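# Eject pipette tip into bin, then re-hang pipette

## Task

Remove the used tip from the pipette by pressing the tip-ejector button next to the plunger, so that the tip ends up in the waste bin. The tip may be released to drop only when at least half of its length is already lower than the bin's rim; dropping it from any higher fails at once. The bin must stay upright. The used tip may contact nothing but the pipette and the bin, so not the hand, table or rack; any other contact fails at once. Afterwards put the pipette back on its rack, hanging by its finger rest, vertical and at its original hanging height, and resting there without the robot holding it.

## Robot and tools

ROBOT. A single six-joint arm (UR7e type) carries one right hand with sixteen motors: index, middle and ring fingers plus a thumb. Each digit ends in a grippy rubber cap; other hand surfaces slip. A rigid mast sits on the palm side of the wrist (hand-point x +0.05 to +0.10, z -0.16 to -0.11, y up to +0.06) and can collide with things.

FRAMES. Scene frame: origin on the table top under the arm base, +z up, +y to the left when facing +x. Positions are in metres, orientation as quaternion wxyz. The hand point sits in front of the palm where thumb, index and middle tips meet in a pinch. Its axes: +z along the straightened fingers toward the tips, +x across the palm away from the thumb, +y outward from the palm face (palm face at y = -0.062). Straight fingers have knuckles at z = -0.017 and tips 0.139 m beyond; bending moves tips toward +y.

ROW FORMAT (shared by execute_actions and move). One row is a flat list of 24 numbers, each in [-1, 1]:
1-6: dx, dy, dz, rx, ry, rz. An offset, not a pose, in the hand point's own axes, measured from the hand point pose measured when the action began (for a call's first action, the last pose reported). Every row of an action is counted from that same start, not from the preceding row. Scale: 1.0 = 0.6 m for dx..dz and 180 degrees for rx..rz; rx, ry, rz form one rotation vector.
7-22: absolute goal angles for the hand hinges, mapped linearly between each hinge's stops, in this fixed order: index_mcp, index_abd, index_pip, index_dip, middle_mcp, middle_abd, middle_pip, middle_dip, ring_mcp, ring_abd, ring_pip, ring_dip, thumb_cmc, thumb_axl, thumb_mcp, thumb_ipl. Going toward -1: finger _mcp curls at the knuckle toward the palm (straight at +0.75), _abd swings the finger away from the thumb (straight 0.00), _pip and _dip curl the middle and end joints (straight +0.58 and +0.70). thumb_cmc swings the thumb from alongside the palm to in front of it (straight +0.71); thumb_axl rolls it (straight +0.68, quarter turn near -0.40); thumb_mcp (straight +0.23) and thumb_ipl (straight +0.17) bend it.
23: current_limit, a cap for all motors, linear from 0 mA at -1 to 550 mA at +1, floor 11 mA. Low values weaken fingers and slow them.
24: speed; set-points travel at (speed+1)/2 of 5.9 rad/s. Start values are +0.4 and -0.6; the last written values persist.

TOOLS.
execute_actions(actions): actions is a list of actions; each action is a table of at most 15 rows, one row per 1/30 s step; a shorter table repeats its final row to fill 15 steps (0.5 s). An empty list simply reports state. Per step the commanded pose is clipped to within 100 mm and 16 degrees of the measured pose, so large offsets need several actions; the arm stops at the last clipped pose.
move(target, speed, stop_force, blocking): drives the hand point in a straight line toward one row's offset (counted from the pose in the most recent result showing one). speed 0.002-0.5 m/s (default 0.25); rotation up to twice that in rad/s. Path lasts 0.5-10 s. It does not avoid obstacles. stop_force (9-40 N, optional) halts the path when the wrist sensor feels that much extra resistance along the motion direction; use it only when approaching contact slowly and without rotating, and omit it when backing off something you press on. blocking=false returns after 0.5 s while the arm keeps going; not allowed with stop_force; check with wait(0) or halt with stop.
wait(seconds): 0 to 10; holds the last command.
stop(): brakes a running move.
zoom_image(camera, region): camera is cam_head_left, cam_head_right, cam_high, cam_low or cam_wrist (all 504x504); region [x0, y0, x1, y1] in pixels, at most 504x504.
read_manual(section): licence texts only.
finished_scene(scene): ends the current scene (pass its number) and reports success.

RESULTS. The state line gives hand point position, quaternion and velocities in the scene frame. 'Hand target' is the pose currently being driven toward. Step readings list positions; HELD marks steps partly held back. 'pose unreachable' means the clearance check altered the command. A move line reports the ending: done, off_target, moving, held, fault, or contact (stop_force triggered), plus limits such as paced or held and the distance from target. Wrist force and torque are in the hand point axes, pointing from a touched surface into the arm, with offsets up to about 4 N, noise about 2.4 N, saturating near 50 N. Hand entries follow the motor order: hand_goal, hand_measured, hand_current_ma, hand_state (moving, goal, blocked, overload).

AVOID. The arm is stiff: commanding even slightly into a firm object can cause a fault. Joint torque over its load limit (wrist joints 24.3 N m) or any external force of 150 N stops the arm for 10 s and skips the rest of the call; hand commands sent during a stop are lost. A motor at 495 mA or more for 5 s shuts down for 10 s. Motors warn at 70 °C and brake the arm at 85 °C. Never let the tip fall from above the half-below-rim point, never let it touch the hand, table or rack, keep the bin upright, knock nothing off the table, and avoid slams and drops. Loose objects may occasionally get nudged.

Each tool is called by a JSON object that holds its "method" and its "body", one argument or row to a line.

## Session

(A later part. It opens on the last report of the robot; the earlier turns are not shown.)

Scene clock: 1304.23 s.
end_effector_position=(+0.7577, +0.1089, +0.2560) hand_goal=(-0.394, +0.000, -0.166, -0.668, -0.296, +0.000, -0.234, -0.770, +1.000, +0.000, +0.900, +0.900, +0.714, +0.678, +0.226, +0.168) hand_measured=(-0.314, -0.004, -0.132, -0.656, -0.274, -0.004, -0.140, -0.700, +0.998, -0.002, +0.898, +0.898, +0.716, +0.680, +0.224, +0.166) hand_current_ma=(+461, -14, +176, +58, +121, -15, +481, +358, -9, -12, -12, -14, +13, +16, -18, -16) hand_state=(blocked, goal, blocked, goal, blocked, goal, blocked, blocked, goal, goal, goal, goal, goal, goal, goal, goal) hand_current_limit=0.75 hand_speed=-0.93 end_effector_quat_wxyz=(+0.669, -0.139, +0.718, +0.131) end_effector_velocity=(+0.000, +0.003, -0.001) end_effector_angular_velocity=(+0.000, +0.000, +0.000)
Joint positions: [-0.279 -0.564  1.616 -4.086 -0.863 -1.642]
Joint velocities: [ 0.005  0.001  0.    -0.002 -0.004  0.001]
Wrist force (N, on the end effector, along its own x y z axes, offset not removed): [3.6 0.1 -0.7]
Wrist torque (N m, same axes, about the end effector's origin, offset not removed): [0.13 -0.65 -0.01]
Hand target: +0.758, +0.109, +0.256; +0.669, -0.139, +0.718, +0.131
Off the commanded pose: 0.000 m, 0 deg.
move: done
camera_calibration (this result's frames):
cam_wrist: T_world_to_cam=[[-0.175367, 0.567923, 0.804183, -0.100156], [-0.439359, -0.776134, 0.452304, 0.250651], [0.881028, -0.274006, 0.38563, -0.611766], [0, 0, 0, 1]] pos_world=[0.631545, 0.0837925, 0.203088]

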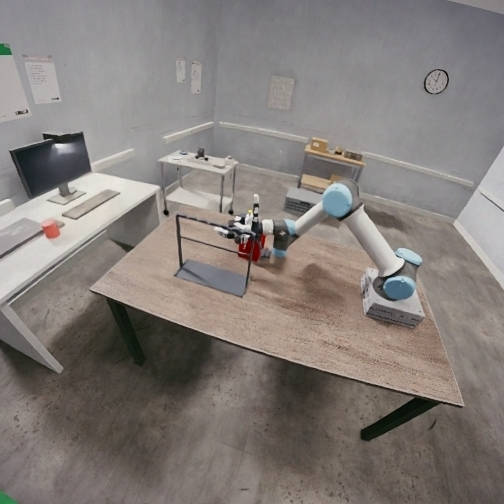

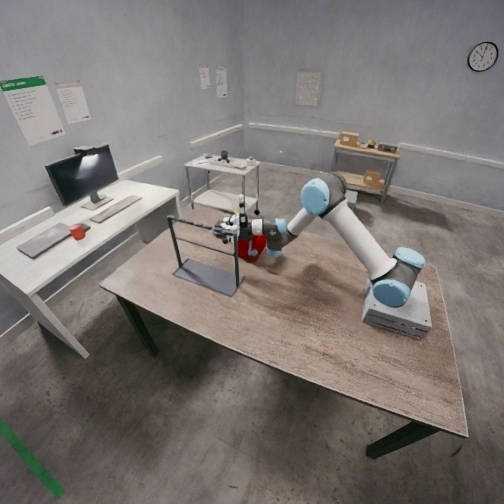

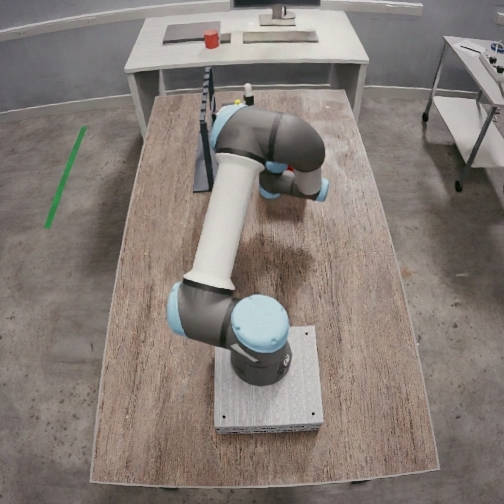

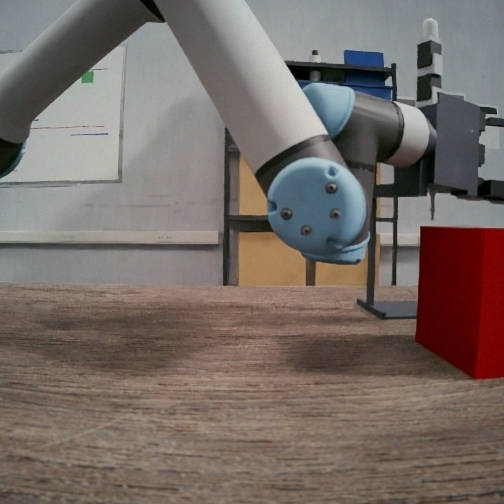

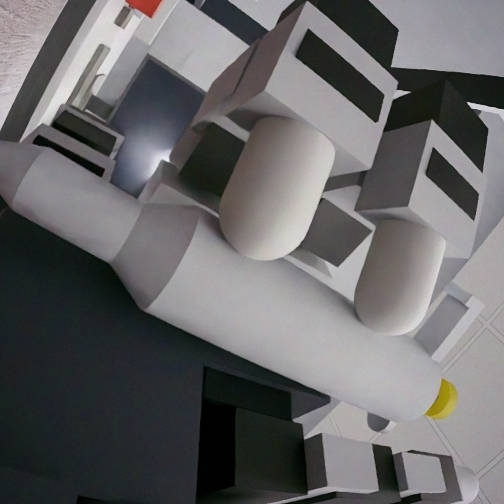

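{"method": "move", "body": {
  "target": [-0.0021,0.0851,0.0345,0,0,0,-0.39,0,-0.19,-0.71,-0.33,0,-0.22,-0.77,1.0,0,0.9,0.9,0.714,0.678,0.226,0.168,0.75,-0.9],
  "speed": 0.06
}}

{"method": "zoom_image", "body": {
  "camera": "cam_wrist",
  "region": [324, 200, 504, 380]
}}

{"method": "zoom_image", "body": {
  "camera": "cam_head_right",
  "region": [195, 195, 265, 265]
}}

Scene clock: 1371.10 s.
end_effector_position=(+0.7578, +0.1637, +0.2559) hand_goal=(-0.390, +0.000, -0.190, -0.710, -0.330, +0.000, -0.220, -0.770, +1.000, +0.000, +0.900, +0.900, +0.714, +0.678, +0.226, +0.168) hand_measured=(-0.314, -0.004, -0.132, -0.660, -0.274, -0.004, -0.140, -0.700, +0.998, -0.002, +0.898, +0.898, +0.716, +0.680, +0.224, +0.166) hand_current_ma=(+438, -14, +297, +249, +303, -15, +443, +353, -9, -12, -12, -14, +13, +16, -18, -16) hand_state=(blocked, goal, blocked, blocked, blocked, goal, blocked, blocked, goal, goal, goal, goal, goal, goal, goal, goal) hand_current_limit=0.75 hand_speed=-0.90 end_effector_quat_wxyz=(+0.669, -0.139, +0.718, +0.131) end_effector_velocity=(+0.000, +0.003, -0.001) end_effector_angular_velocity=(-0.000, +0.001, +0.001)
Joint positions: [-0.185 -0.565  1.622 -4.098 -0.956 -1.629]
Joint velocities: [ 0.005  0.001 -0.001  0.    -0.004  0.   ]
Wrist force (N, on the end effector, along its own x y z axes, offset not removed): [1.9 1.9 -1.1]
Wrist torque (N m, same axes, about the end effector's origin, offset not removed): [0.38 -0.38 -0.08]
Hand target: +0.758, +0.164, +0.256; +0.669, -0.139, +0.718, +0.131
Off the commanded pose: 0.000 m, 0 deg.
move: done
camera_calibration (this result's frames):
cam_wrist: T_world_to_cam=[[-0.175405, 0.567941, 0.804162, -0.131265], [-0.439366, -0.776129, 0.452307, 0.2933], [0.881017, -0.273985, 0.38567, -0.596766], [0, 0, 0, 1]] pos_world=[0.631602, 0.138685, 0.203052]

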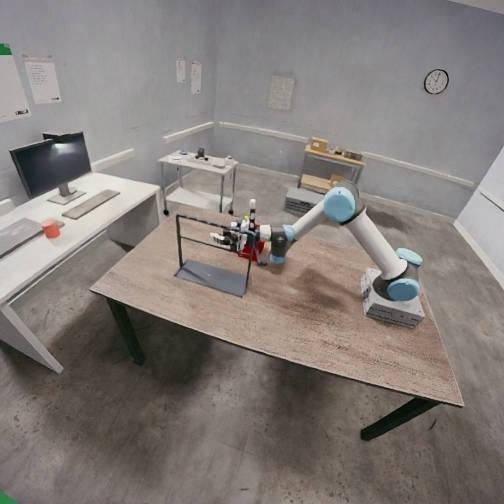

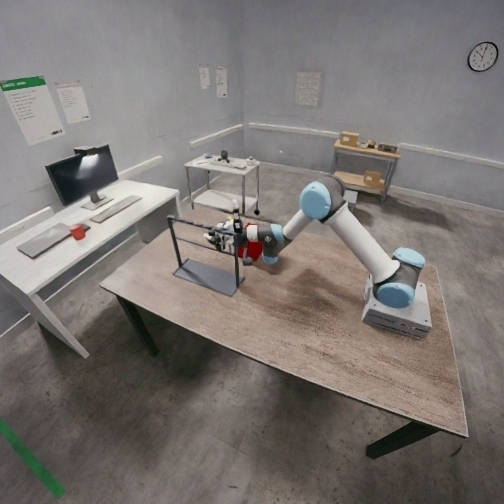

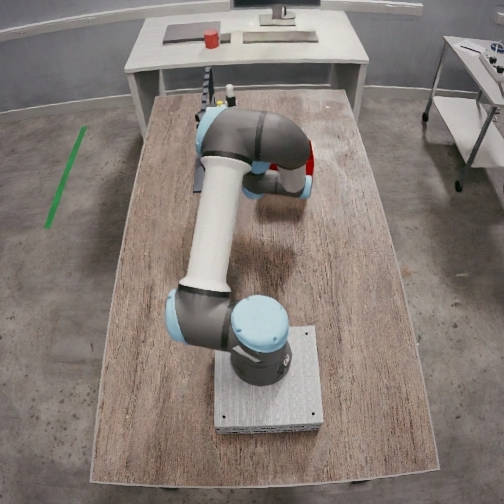

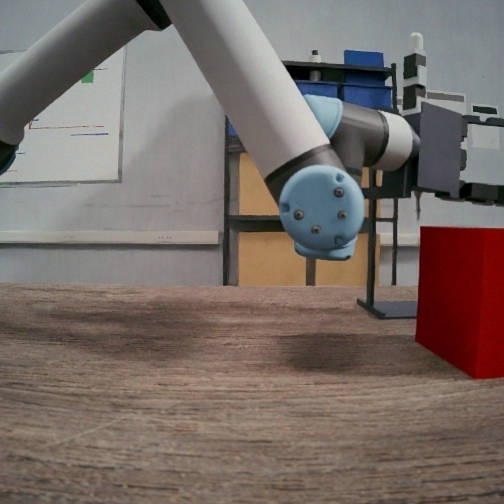

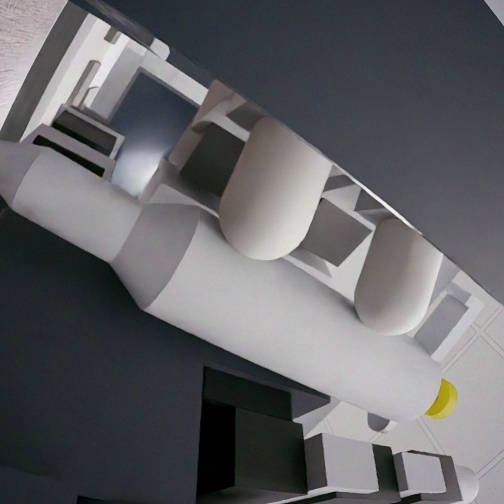

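Region (324, 200, 504, 380) of cam_wrist's 504x504 image, scaled by 2.800, with more detail than that image has.

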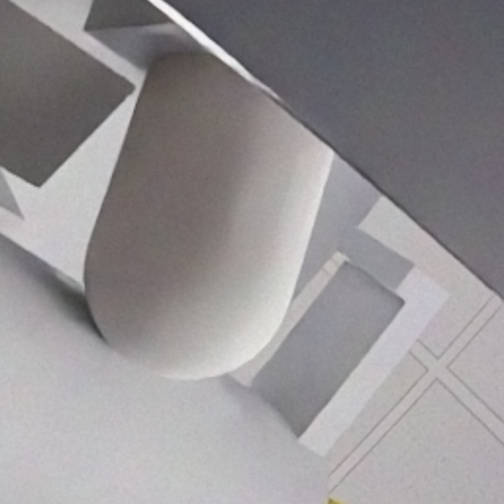

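Region (195, 195, 265, 265) of cam_head_right's 504x504 image, scaled by 7.200, with more detail than that image has.

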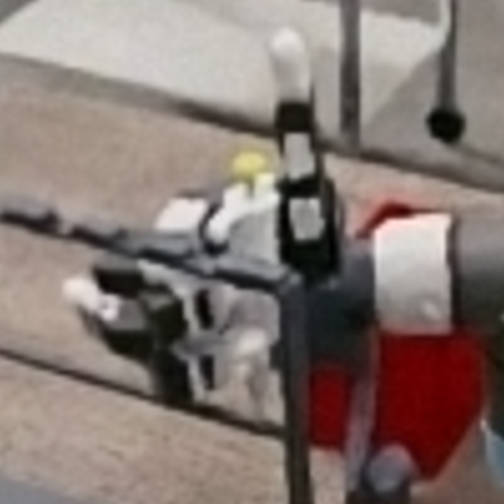

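{"method": "zoom_image", "body": {
  "camera": "cam_head_left",
  "region": [215, 200, 265, 250]
}}

{"method": "zoom_image", "body": {
  "camera": "cam_high",
  "region": [185, 60, 255, 130]
}}

Region (215, 200, 265, 250) of cam_head_left's 504x504 image, scaled by 10.080, with more detail than that image has.

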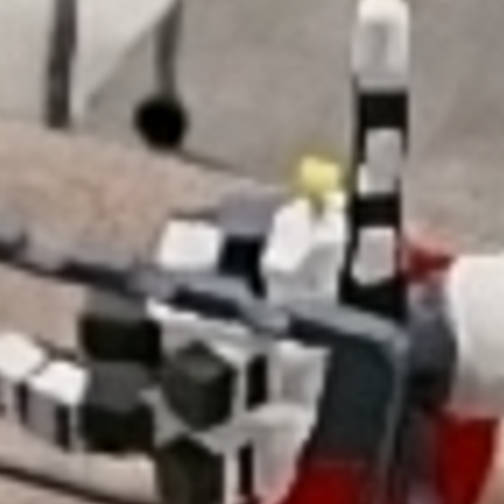

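Region (185, 60, 255, 130) of cam_high's 504x504 image, scaled by 7.200, with more detail than that image has.

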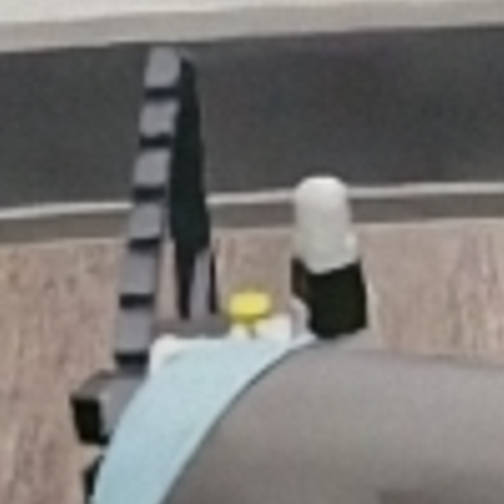

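{"method": "move", "body": {
  "target": [-0.00105,0.0473,0.0173,0,0,0,-0.39,0,-0.19,-0.71,-0.33,0,-0.22,-0.77,1.0,0,0.9,0.9,0.714,0.678,0.226,0.168,0.75,-0.9],
  "speed": 0.03,
  "stop_force": 10
}}

{"method": "zoom_image", "body": {
  "camera": "cam_head_left",
  "region": [215, 200, 265, 250]
}}

{"method": "zoom_image", "body": {
  "camera": "cam_head_right",
  "region": [200, 205, 250, 255]
}}

Scene clock: 1408.97 s.
end_effector_position=(+0.7568, +0.1937, +0.2559) hand_goal=(-0.390, +0.000, -0.190, -0.710, -0.330, +0.000, -0.220, -0.770, +1.000, +0.000, +0.900, +0.900, +0.714, +0.678, +0.226, +0.168) hand_measured=(-0.314, -0.004, -0.132, -0.660, -0.274, -0.004, -0.140, -0.700, +0.998, -0.002, +0.898, +0.898, +0.716, +0.680, +0.224, +0.166) hand_current_ma=(+438, -14, +297, +249, +303, -15, +443, +353, -9, -12, -12, -14, +13, +16, -18, -16) hand_state=(blocked, goal, blocked, blocked, blocked, goal, blocked, blocked, goal, goal, goal, goal, goal, goal, goal, goal) hand_current_limit=0.75 hand_speed=-0.90 end_effector_quat_wxyz=(+0.669, -0.139, +0.718, +0.131) end_effector_velocity=(-0.001, +0.002, -0.002) end_effector_angular_velocity=(-0.001, +0.002, +0.000)
Joint positions: [-0.133 -0.564  1.622 -4.102 -1.008 -1.623]
Joint velocities: [ 0.003  0.001  0.002 -0.001 -0.003 -0.001]
Wrist force (N, on the end effector, along its own x y z axes, offset not removed): [1.8 2.5 -0.5]
Wrist torque (N m, same axes, about the end effector's origin, offset not removed): [0.42 -0.47 -0.10]
Hand target: +0.757, +0.194, +0.256; +0.669, -0.139, +0.718, +0.131
Off the commanded pose: 0.000 m, 0 deg.
move: done
camera_calibration (this result's frames):
cam_wrist: T_world_to_cam=[[-0.175412, 0.567947, 0.804156, -0.148441], [-0.439358, -0.776129, 0.452314, 0.316143], [0.88102, -0.273971, 0.385674, -0.587659], [0, 0, 0, 1]] pos_world=[0.6306, 0.168673, 0.203018]

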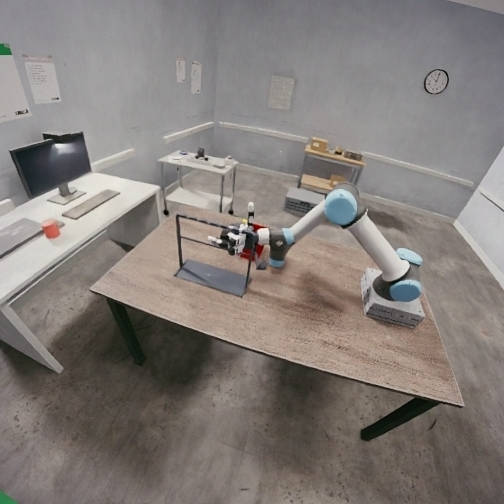

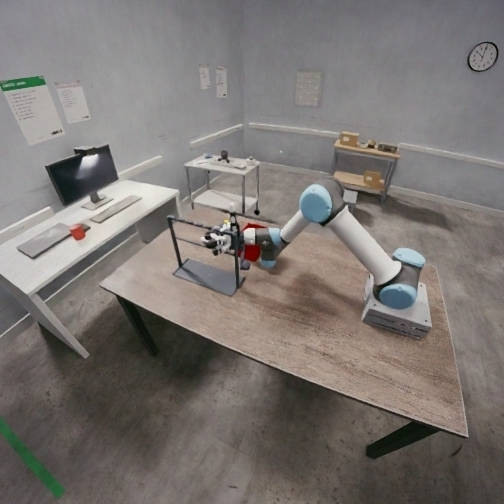

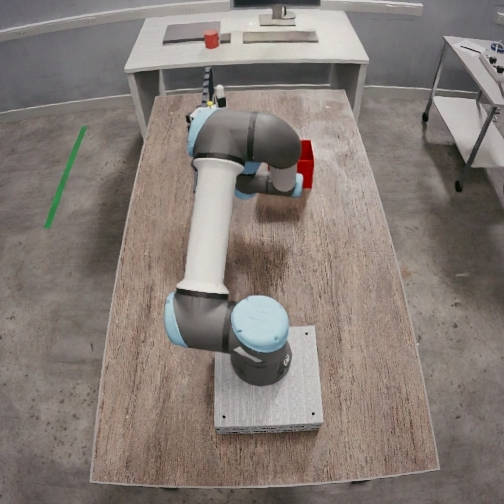

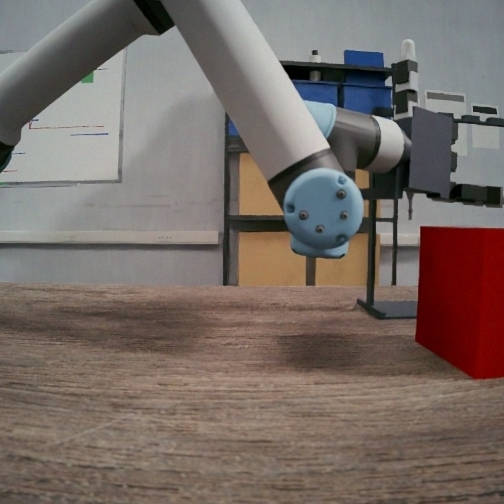

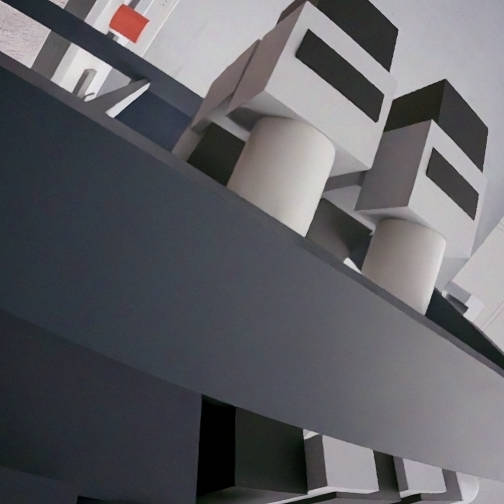

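Region (215, 200, 265, 250) of cam_head_left's 504x504 image, scaled by 10.080, with more detail than that image has.

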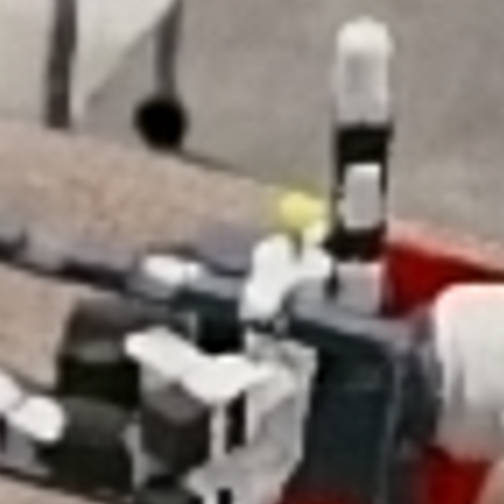

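Region (200, 205, 250, 255) of cam_head_right's 504x504 image, scaled by 10.080, with more detail than that image has.

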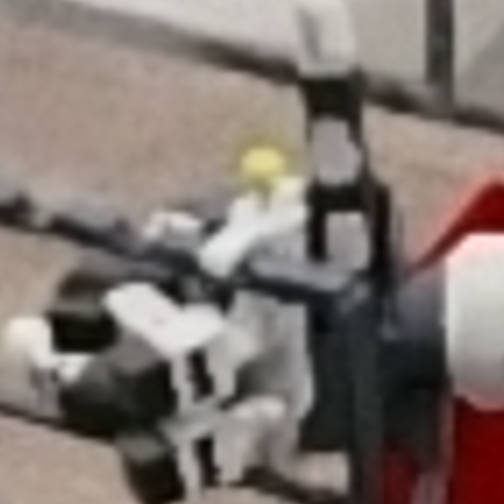

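{"method": "zoom_image", "body": {
  "camera": "cam_wrist",
  "region": [414, 260, 504, 350]
}}

Region (414, 260, 504, 350) of cam_wrist's 504x504 image, scaled by 5.600, with more detail than that image has.

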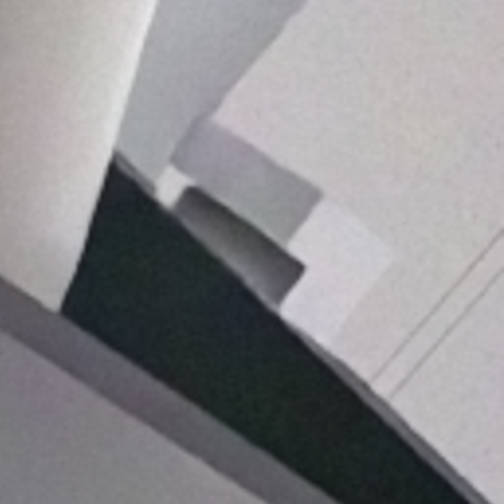

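{"method": "zoom_image", "body": {
  "camera": "cam_wrist",
  "region": [430, 275, 490, 335]
}}

Region (430, 275, 490, 335) of cam_wrist's 504x504 image, scaled by 8.400, with more detail than that image has.

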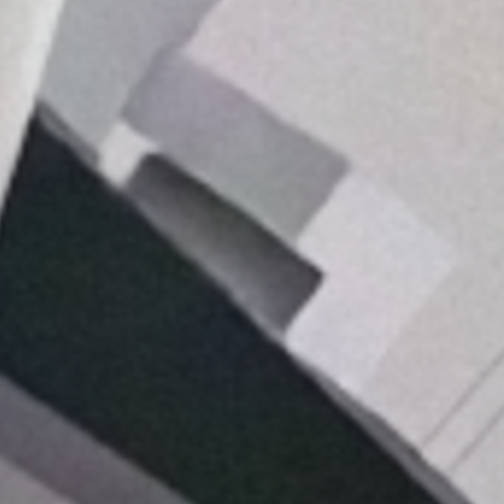

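{"method": "move", "body": {
  "target": [0.0123,0.0003,0.0010,0,0,0,-0.39,0,-0.19,-0.71,-0.33,0,-0.22,-0.77,1.0,0,0.9,0.9,0.714,0.678,0.226,0.168,0.75,-0.9],
  "speed": 0.012,
  "stop_force": 9
}}

{"method": "zoom_image", "body": {
  "camera": "cam_wrist",
  "region": [430, 275, 490, 335]
}}

{"method": "zoom_image", "body": {
  "camera": "cam_head_left",
  "region": [215, 200, 265, 250]
}}

Scene clock: 1463.03 s.
end_effector_position=(+0.7568, +0.1940, +0.2487) hand_goal=(-0.390, +0.000, -0.190, -0.710, -0.330, +0.000, -0.220, -0.770, +1.000, +0.000, +0.900, +0.900, +0.714, +0.678, +0.226, +0.168) hand_measured=(-0.314, -0.004, -0.132, -0.660, -0.274, -0.004, -0.140, -0.700, +0.998, -0.002, +0.898, +0.898, +0.716, +0.680, +0.224, +0.166) hand_current_ma=(+438, -14, +297, +249, +303, -15, +443, +353, -9, -12, -12, -14, +13, +16, -18, -16) hand_state=(blocked, goal, blocked, blocked, blocked, goal, blocked, blocked, goal, goal, goal, goal, goal, goal, goal, goal) hand_current_limit=0.75 hand_speed=-0.90 end_effector_quat_wxyz=(+0.669, -0.139, +0.718, +0.131) end_effector_velocity=(+0.000, -0.001, -0.003) end_effector_angular_velocity=(+0.000, +0.002, -0.001)
Joint positions: [-0.133 -0.55   1.617 -4.112 -1.008 -1.623]
Joint velocities: [-0.001  0.005 -0.001 -0.002  0.    -0.   ]
Wrist force (N, on the end effector, along its own x y z axes, offset not removed): [0.9 1.3 -0.2]
Wrist torque (N m, same axes, about the end effector's origin, offset not removed): [0.09 -0.23 -0.26]
Hand target: +0.757, +0.194, +0.249; +0.669, -0.139, +0.718, +0.131
Off the commanded pose: 0.000 m, 0 deg.
move: done
camera_calibration (this result's frames):
cam_wrist: T_world_to_cam=[[-0.175396, 0.567936, 0.804167, -0.14283], [-0.439343, -0.776137, 0.452315, 0.319559], [0.88103, -0.273971, 0.38565, -0.58482], [0, 0, 0, 1]] pos_world=[0.630588, 0.168916, 0.195853]

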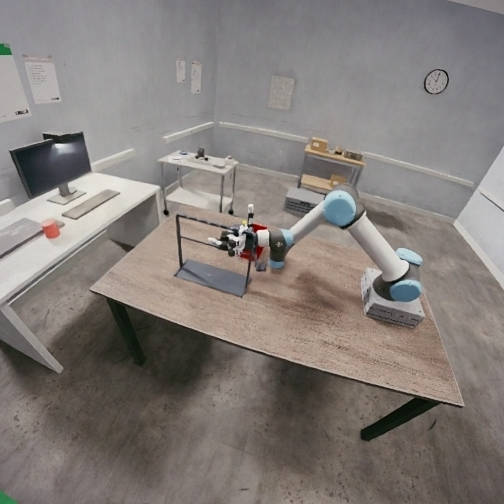

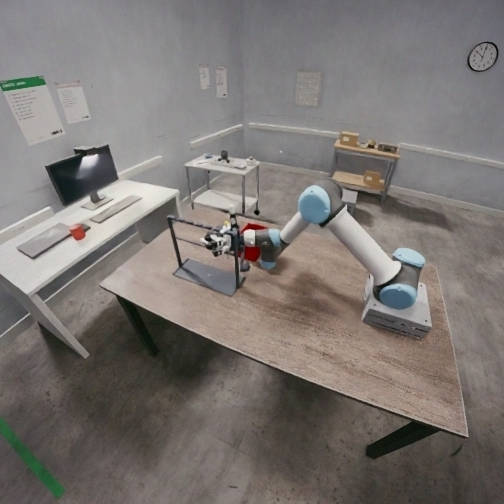

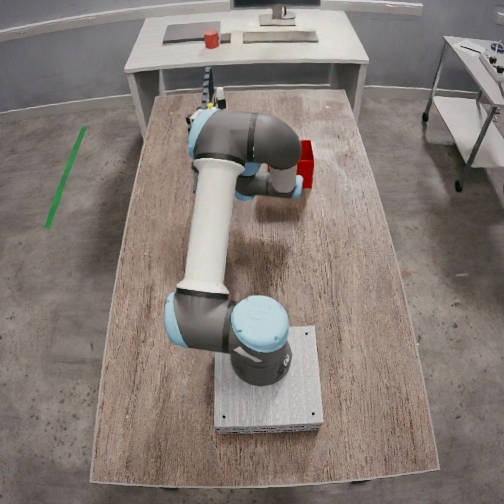

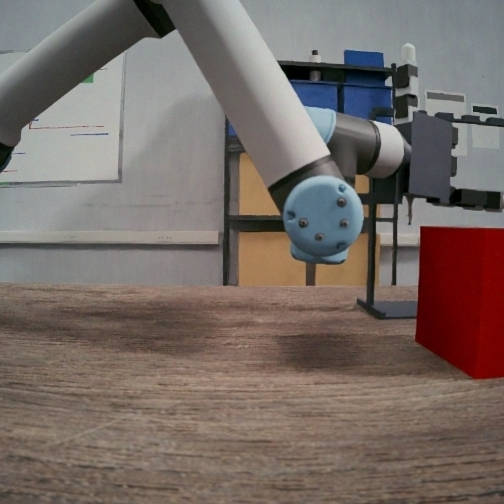

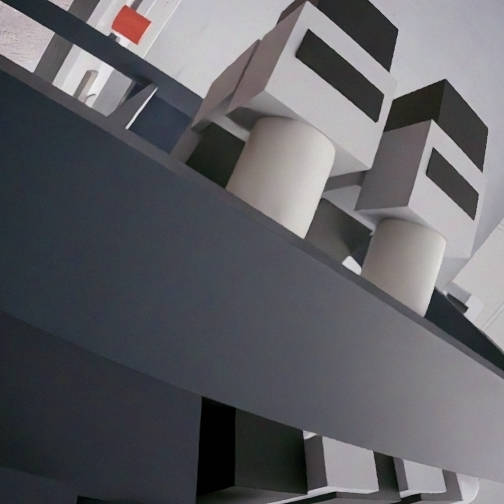

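Region (430, 275, 490, 335) of cam_wrist's 504x504 image, scaled by 8.400, with more detail than that image has.

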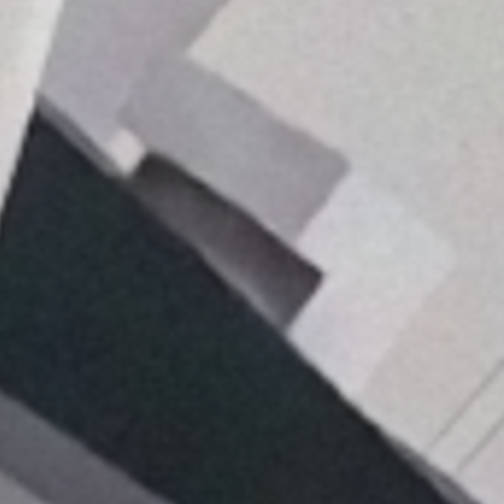

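Region (215, 200, 265, 250) of cam_head_left's 504x504 image, scaled by 10.080, with more detail than that image has.

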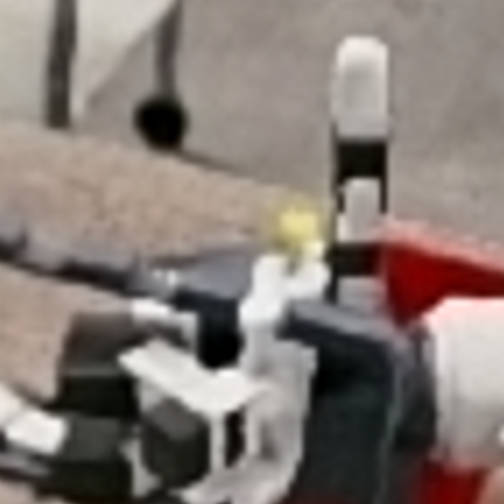

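{"method": "execute_actions", "body": {
  "actions": [
    [[0.001,0,0.0001,0,0,0,-0.39,0,-0.19,-0.71,-0.33,0,-0.22,-0.77,1.0,0,0.9,0.9,0.714,0.678,0.226,0.168,0.75,-0.9],[0.001,0,0.0001,0,0,0,-0.39,0,-0.19,-0.71,-0.33,0,-0.22,-0.77,1.0,0,0.9,0.9,0.714,0.678,0.226,0.168,0.75,-0.9],[0.001,0,0.0001,0,0,0,-0.39,0,-0.19,-0.71,-0.33,0,-0.22,-0.77,1.0,0,0.9,0.9,0.714,0.678,0.226,0.168,0.75,-0.9],[0.001,0,0.0001,0,0,0,-0.39,0,-0.19,-0.71,-0.33,0,-0.22,-0.77,1.0,0,0.9,0.9,0.714,0.678,0.226,0.168,0.75,-0.9],[0.001,0,0.0001,0,0,0,-0.314,0,-0.132,-0.66,-0.274,0,-0.14,-0.70,1.0,0,0.9,0.9,0.714,0.678,0.226,0.168,0.75,-0.85]],
    [[0,0,0,0,0,0,-0.314,0,0.21,-0.66,-0.274,0,0.19,-0.70,1.0,0,0.9,0.9,0.714,0.678,0.226,0.168,0.75,-0.65]]
  ]
}}

{"method": "zoom_image", "body": {
  "camera": "cam_wrist",
  "region": [430, 275, 490, 335]
}}

Scene clock: 1489.27 s.
end_effector_position=(+0.7568, +0.1940, +0.2481) hand_goal=(-0.314, +0.000, +0.210, -0.660, -0.274, +0.000, +0.190, -0.700, +1.000, +0.000, +0.900, +0.900, +0.714, +0.678, +0.226, +0.168) hand_measured=(-0.312, -0.004, +0.204, -0.658, -0.270, -0.004, +0.186, -0.698, +0.998, -0.002, +0.898, +0.898, +0.716, +0.680, +0.224, +0.166) hand_current_ma=(+15, -14, -8, +9, +25, -15, -10, +15, -9, -12, -12, -14, +14, +16, -18, -16) hand_state=(goal, goal, moving, goal, goal, goal, moving, goal, goal, goal, goal, goal, goal, goal, goal, goal) hand_current_limit=0.75 hand_speed=-0.65 end_effector_quat_wxyz=(+0.669, -0.139, +0.718, +0.131) end_effector_velocity=(+0.000, -0.000, +0.000) end_effector_angular_velocity=(+0.000, -0.002, -0.001)
Joint positions: [-0.133 -0.548  1.617 -4.112 -1.008 -1.623]
Joint velocities: [-0.     0.    -0.001 -0.001 -0.     0.   ]
Wrist force (N, on the end effector, along its own x y z axes, offset not removed): [2.5 2.9 1.0]
Wrist torque (N m, same axes, about the end effector's origin, offset not removed): [0.43 -0.56 0.13]
Hand target: +0.757, +0.194, +0.248; +0.669, -0.139, +0.718, +0.131
Off the commanded pose: 0.000 m, 0 deg.
Step readings (end_effector_position; steps 1 to 15: 1st action; 16 to 30: 2nd action):
0: (+0.7568, +0.1940, +0.2485)
1: (+0.7568, +0.1940, +0.2485)
2: (+0.7568, +0.1940, +0.2485)
4: (+0.7568, +0.1940, +0.2483)
8: (+0.7568, +0.1940, +0.2482)
15: (+0.7568, +0.1940, +0.2481)
16: (+0.7568, +0.1940, +0.2481)
17: (+0.7568, +0.1940, +0.2481)
19: (+0.7568, +0.1940, +0.2481)
23: (+0.7568, +0.1940, +0.2481)
30: end_effector_position above
camera_calibration (this result's frames):
cam_wrist: T_world_to_cam=[[-0.175375, 0.56793, 0.804176, -0.142337], [-0.439339, -0.776138, 0.452317, 0.319817], [0.881036, -0.273981, 0.38563, -0.584606], [0, 0, 0, 1]] pos_world=[0.630604, 0.168889, 0.195246]

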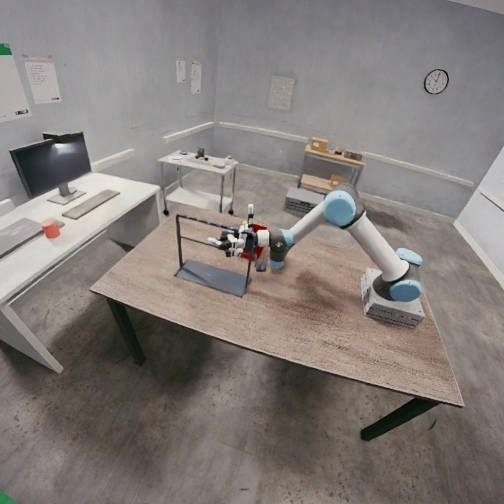

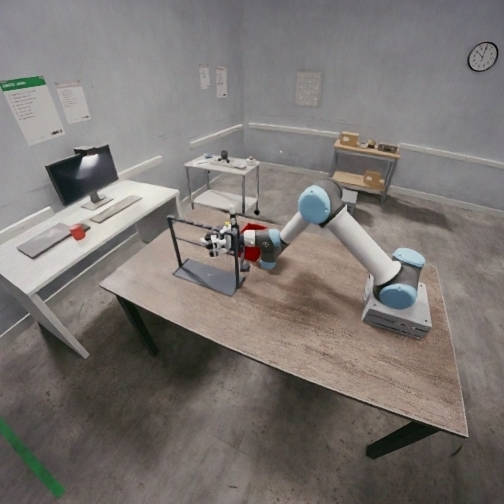

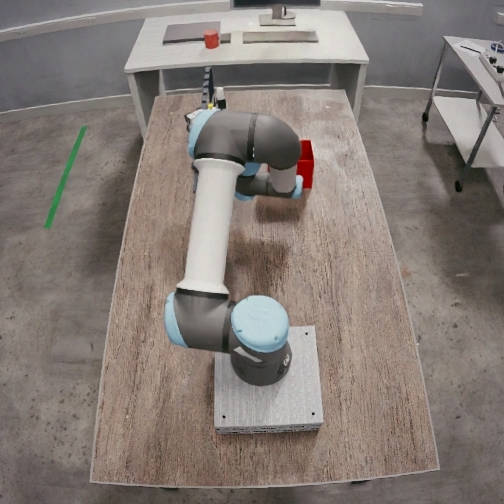

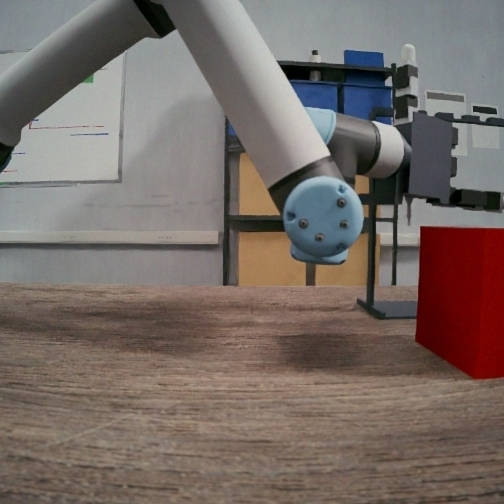

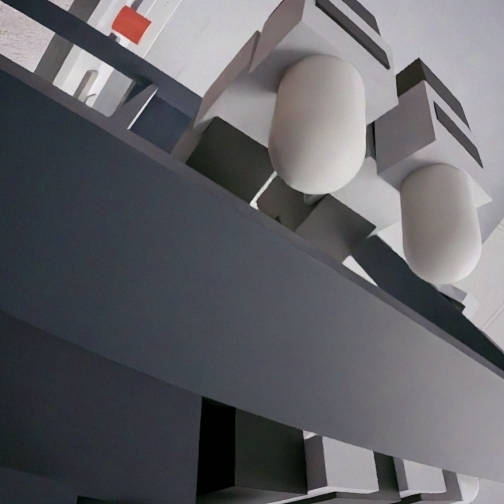

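Region (430, 275, 490, 335) of cam_wrist's 504x504 image, scaled by 8.400, with more detail than that image has.

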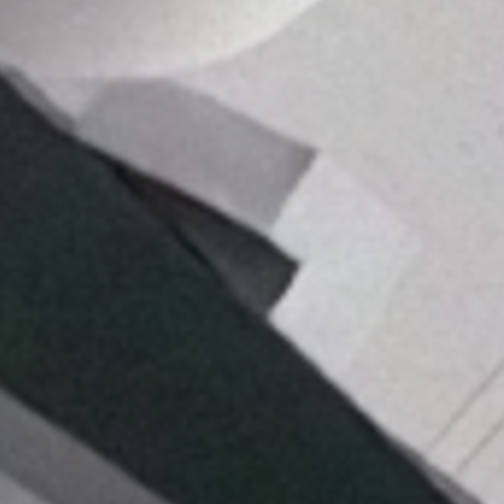

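{"method": "execute_actions", "body": {
  "actions": [
    [[0,0,0,0,0,0,-0.207,0,0.431,0.406,-0.207,0,0.431,0.406,1.0,0,0.9,0.9,0.714,0.678,0.226,0.168,0.75,0.0]]
  ]
}}

{"method": "move", "body": {
  "target": [0,-0.15,0,0,0,0,-0.207,0,0.431,0.406,-0.207,0,0.431,0.406,1.0,0,0.9,0.9,0.714,0.678,0.226,0.168,0.75,0.0],
  "speed": 0.1
}}

Scene clock: 1499.53 s.
end_effector_position=(+0.7568, +0.1940, +0.2481) hand_goal=(-0.206, +0.000, +0.432, +0.406, -0.206, +0.000, +0.432, +0.406, +1.000, +0.000, +0.900, +0.900, +0.714, +0.678, +0.226, +0.168) hand_measured=(-0.208, -0.004, +0.430, +0.016, -0.208, -0.004, +0.430, -0.022, +0.998, -0.002, +0.898, +0.898, +0.716, +0.680, +0.224, +0.166) hand_current_ma=(-7, -14, -13, -83, -8, -15, -13, -83, -9, -12, -12, -14, +13, +16, -18, -16) hand_state=(goal, goal, goal, moving, goal, goal, goal, moving, goal, goal, goal, goal, goal, goal, goal, goal) hand_current_limit=0.75 hand_speed=0.00 end_effector_quat_wxyz=(+0.669, -0.139, +0.718, +0.131) end_effector_velocity=(+0.000, +0.000, -0.001) end_effector_angular_velocity=(+0.001, +0.002, +0.001)
Joint positions: [-0.133 -0.548  1.617 -4.112 -1.008 -1.623]
Joint velocities: [ 0.     0.002 -0.001  0.     0.001  0.001]
Wrist force (N, on the end effector, along its own x y z axes, offset not removed): [1.0 2.2 -1.4]
Wrist torque (N m, same axes, about the end effector's origin, offset not removed): [0.47 -0.34 -0.22]
Hand target: +0.757, +0.194, +0.248; +0.669, -0.139, +0.718, +0.131
Off the commanded pose: 0.000 m, 0 deg.
Step readings (end_effector_position):
0: (+0.7568, +0.1940, +0.2481)
1: (+0.7568, +0.1940, +0.2481)
2: (+0.7568, +0.1940, +0.2481)
4: (+0.7568, +0.1940, +0.2481)
8: (+0.7568, +0.1940, +0.2481)
15: end_effector_position above
camera_calibration (this result's frames):
cam_wrist: T_world_to_cam=[[-0.175376, 0.56793, 0.804176, -0.142337], [-0.439339, -0.776138, 0.452317, 0.319817], [0.881036, -0.27398, 0.38563, -0.584606], [0, 0, 0, 1]] pos_world=[0.630604, 0.168889, 0.195246]

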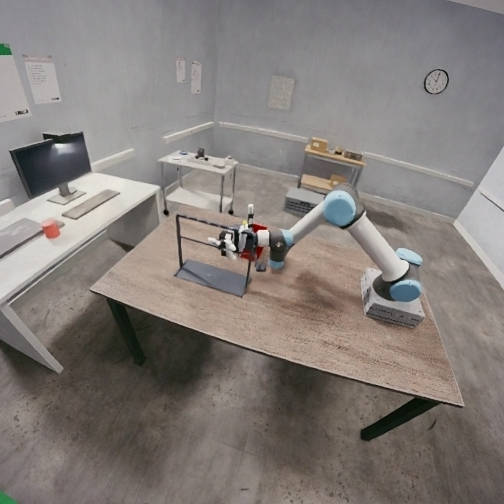

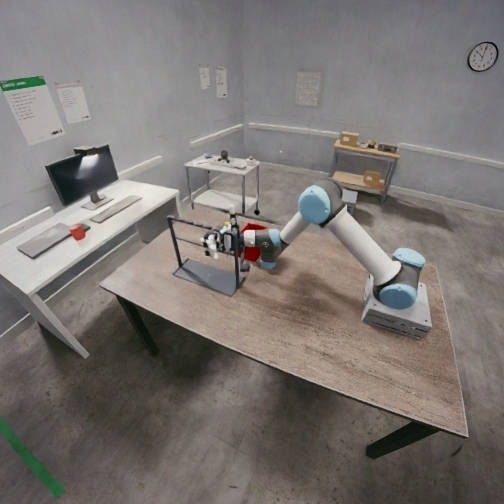

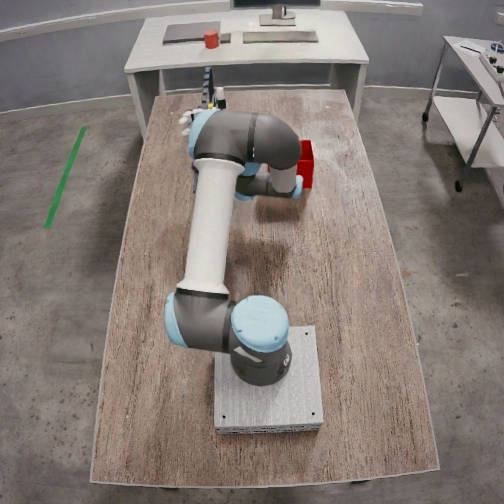

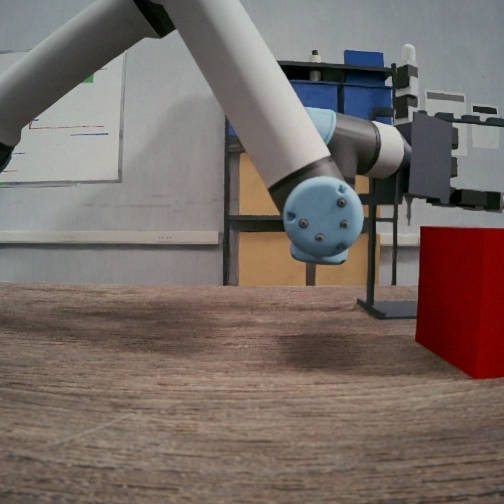

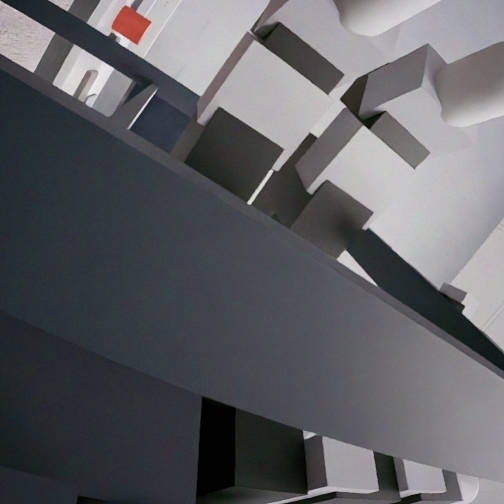

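Scene clock: 1500.90 s.
end_effector_position=(+0.7904, +0.1107, +0.2479) hand_goal=(-0.206, +0.000, +0.432, +0.406, -0.206, +0.000, +0.432, +0.406, +1.000, +0.000, +0.900, +0.900, +0.714, +0.678, +0.226, +0.168) hand_measured=(-0.208, -0.004, +0.430, +0.404, -0.208, -0.004, +0.430, +0.404, +0.998, -0.002, +0.898, +0.898, +0.716, +0.680, +0.224, +0.166) hand_current_ma=(-7, -14, -13, -15, -8, -15, -13, -15, -9, -12, -12, -14, +13, +16, -18, -16) hand_state=(goal, goal, goal, goal, goal, goal, goal, goal, goal, goal, goal, goal, goal, goal, goal, goal) hand_current_limit=0.75 hand_speed=0.00 end_effector_quat_wxyz=(+0.669, -0.139, +0.718, +0.131) end_effector_velocity=(+0.001, -0.002, -0.001) end_effector_angular_velocity=(+0.000, +0.001, +0.000)
Joint positions: [-0.258 -0.506  1.496 -4.026 -0.883 -1.639]
Joint velocities: [-0.003  0.004 -0.005  0.002  0.003 -0.   ]
Wrist force (N, on the end effector, along its own x y z axes, offset not removed): [0.9 0.9 1.5]
Wrist torque (N m, same axes, about the end effector's origin, offset not removed): [0.02 -0.34 -0.13]
Hand target: +0.791, +0.111, +0.248; +0.669, -0.139, +0.718, +0.131
Off the commanded pose: 0.000 m, 0 deg.
move: done
camera_calibration (this result's frames):
cam_wrist: T_world_to_cam=[[-0.175344, 0.567916, 0.804193, -0.089013], [-0.439367, -0.776132, 0.452301, 0.270141], [0.881029, -0.274028, 0.385613, -0.636923], [0, 0, 0, 1]] pos_world=[0.664231, 0.0856823, 0.195005]

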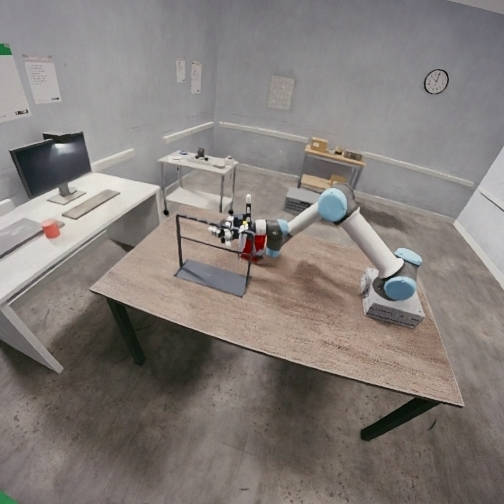

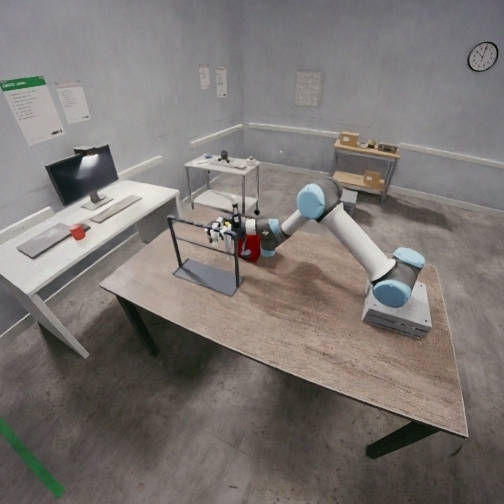

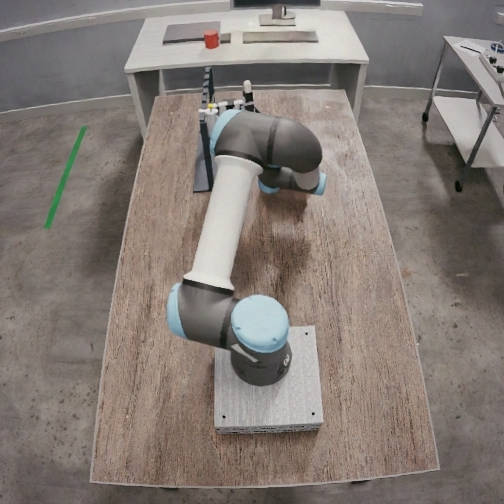

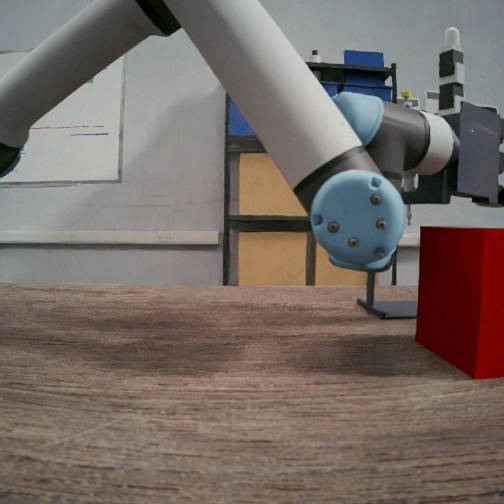

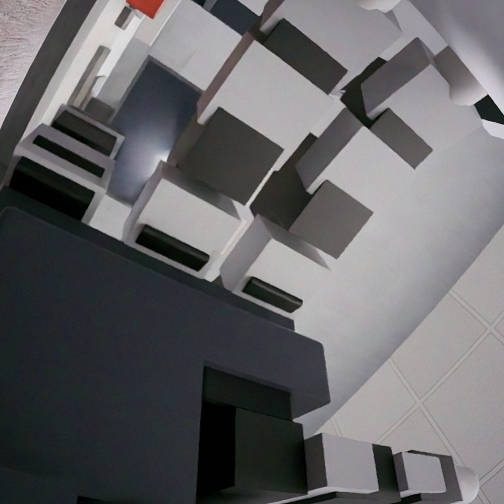

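{"method": "zoom_image", "body": {
  "camera": "cam_head_left",
  "region": [205, 205, 275, 275]
}}

{"method": "zoom_image", "body": {
  "camera": "cam_high",
  "region": [185, 85, 245, 145]
}}

{"method": "zoom_image", "body": {
  "camera": "cam_low",
  "region": [360, 70, 460, 240]
}}

Region (205, 205, 275, 275) of cam_head_left's 504x504 image, scaled by 7.200, with more detail than that image has.

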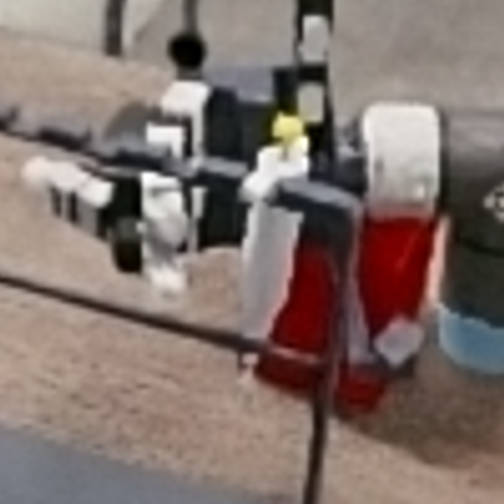

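Region (185, 85, 245, 145) of cam_high's 504x504 image, scaled by 8.400, with more detail than that image has.

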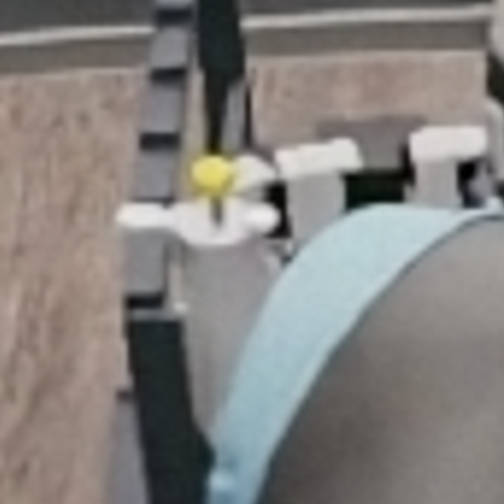

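Region (360, 70, 460, 240) of cam_low's 504x504 image, scaled by 2.965, with more detail than that image has; it fills the left 296 columns of this view, and the rest is white.

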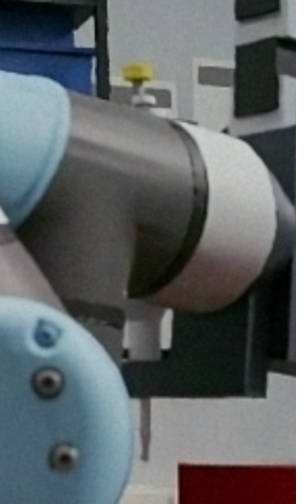

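{"method": "finished_scene", "body": {
  "scene": 1
}}

The scene is finished: the task was done.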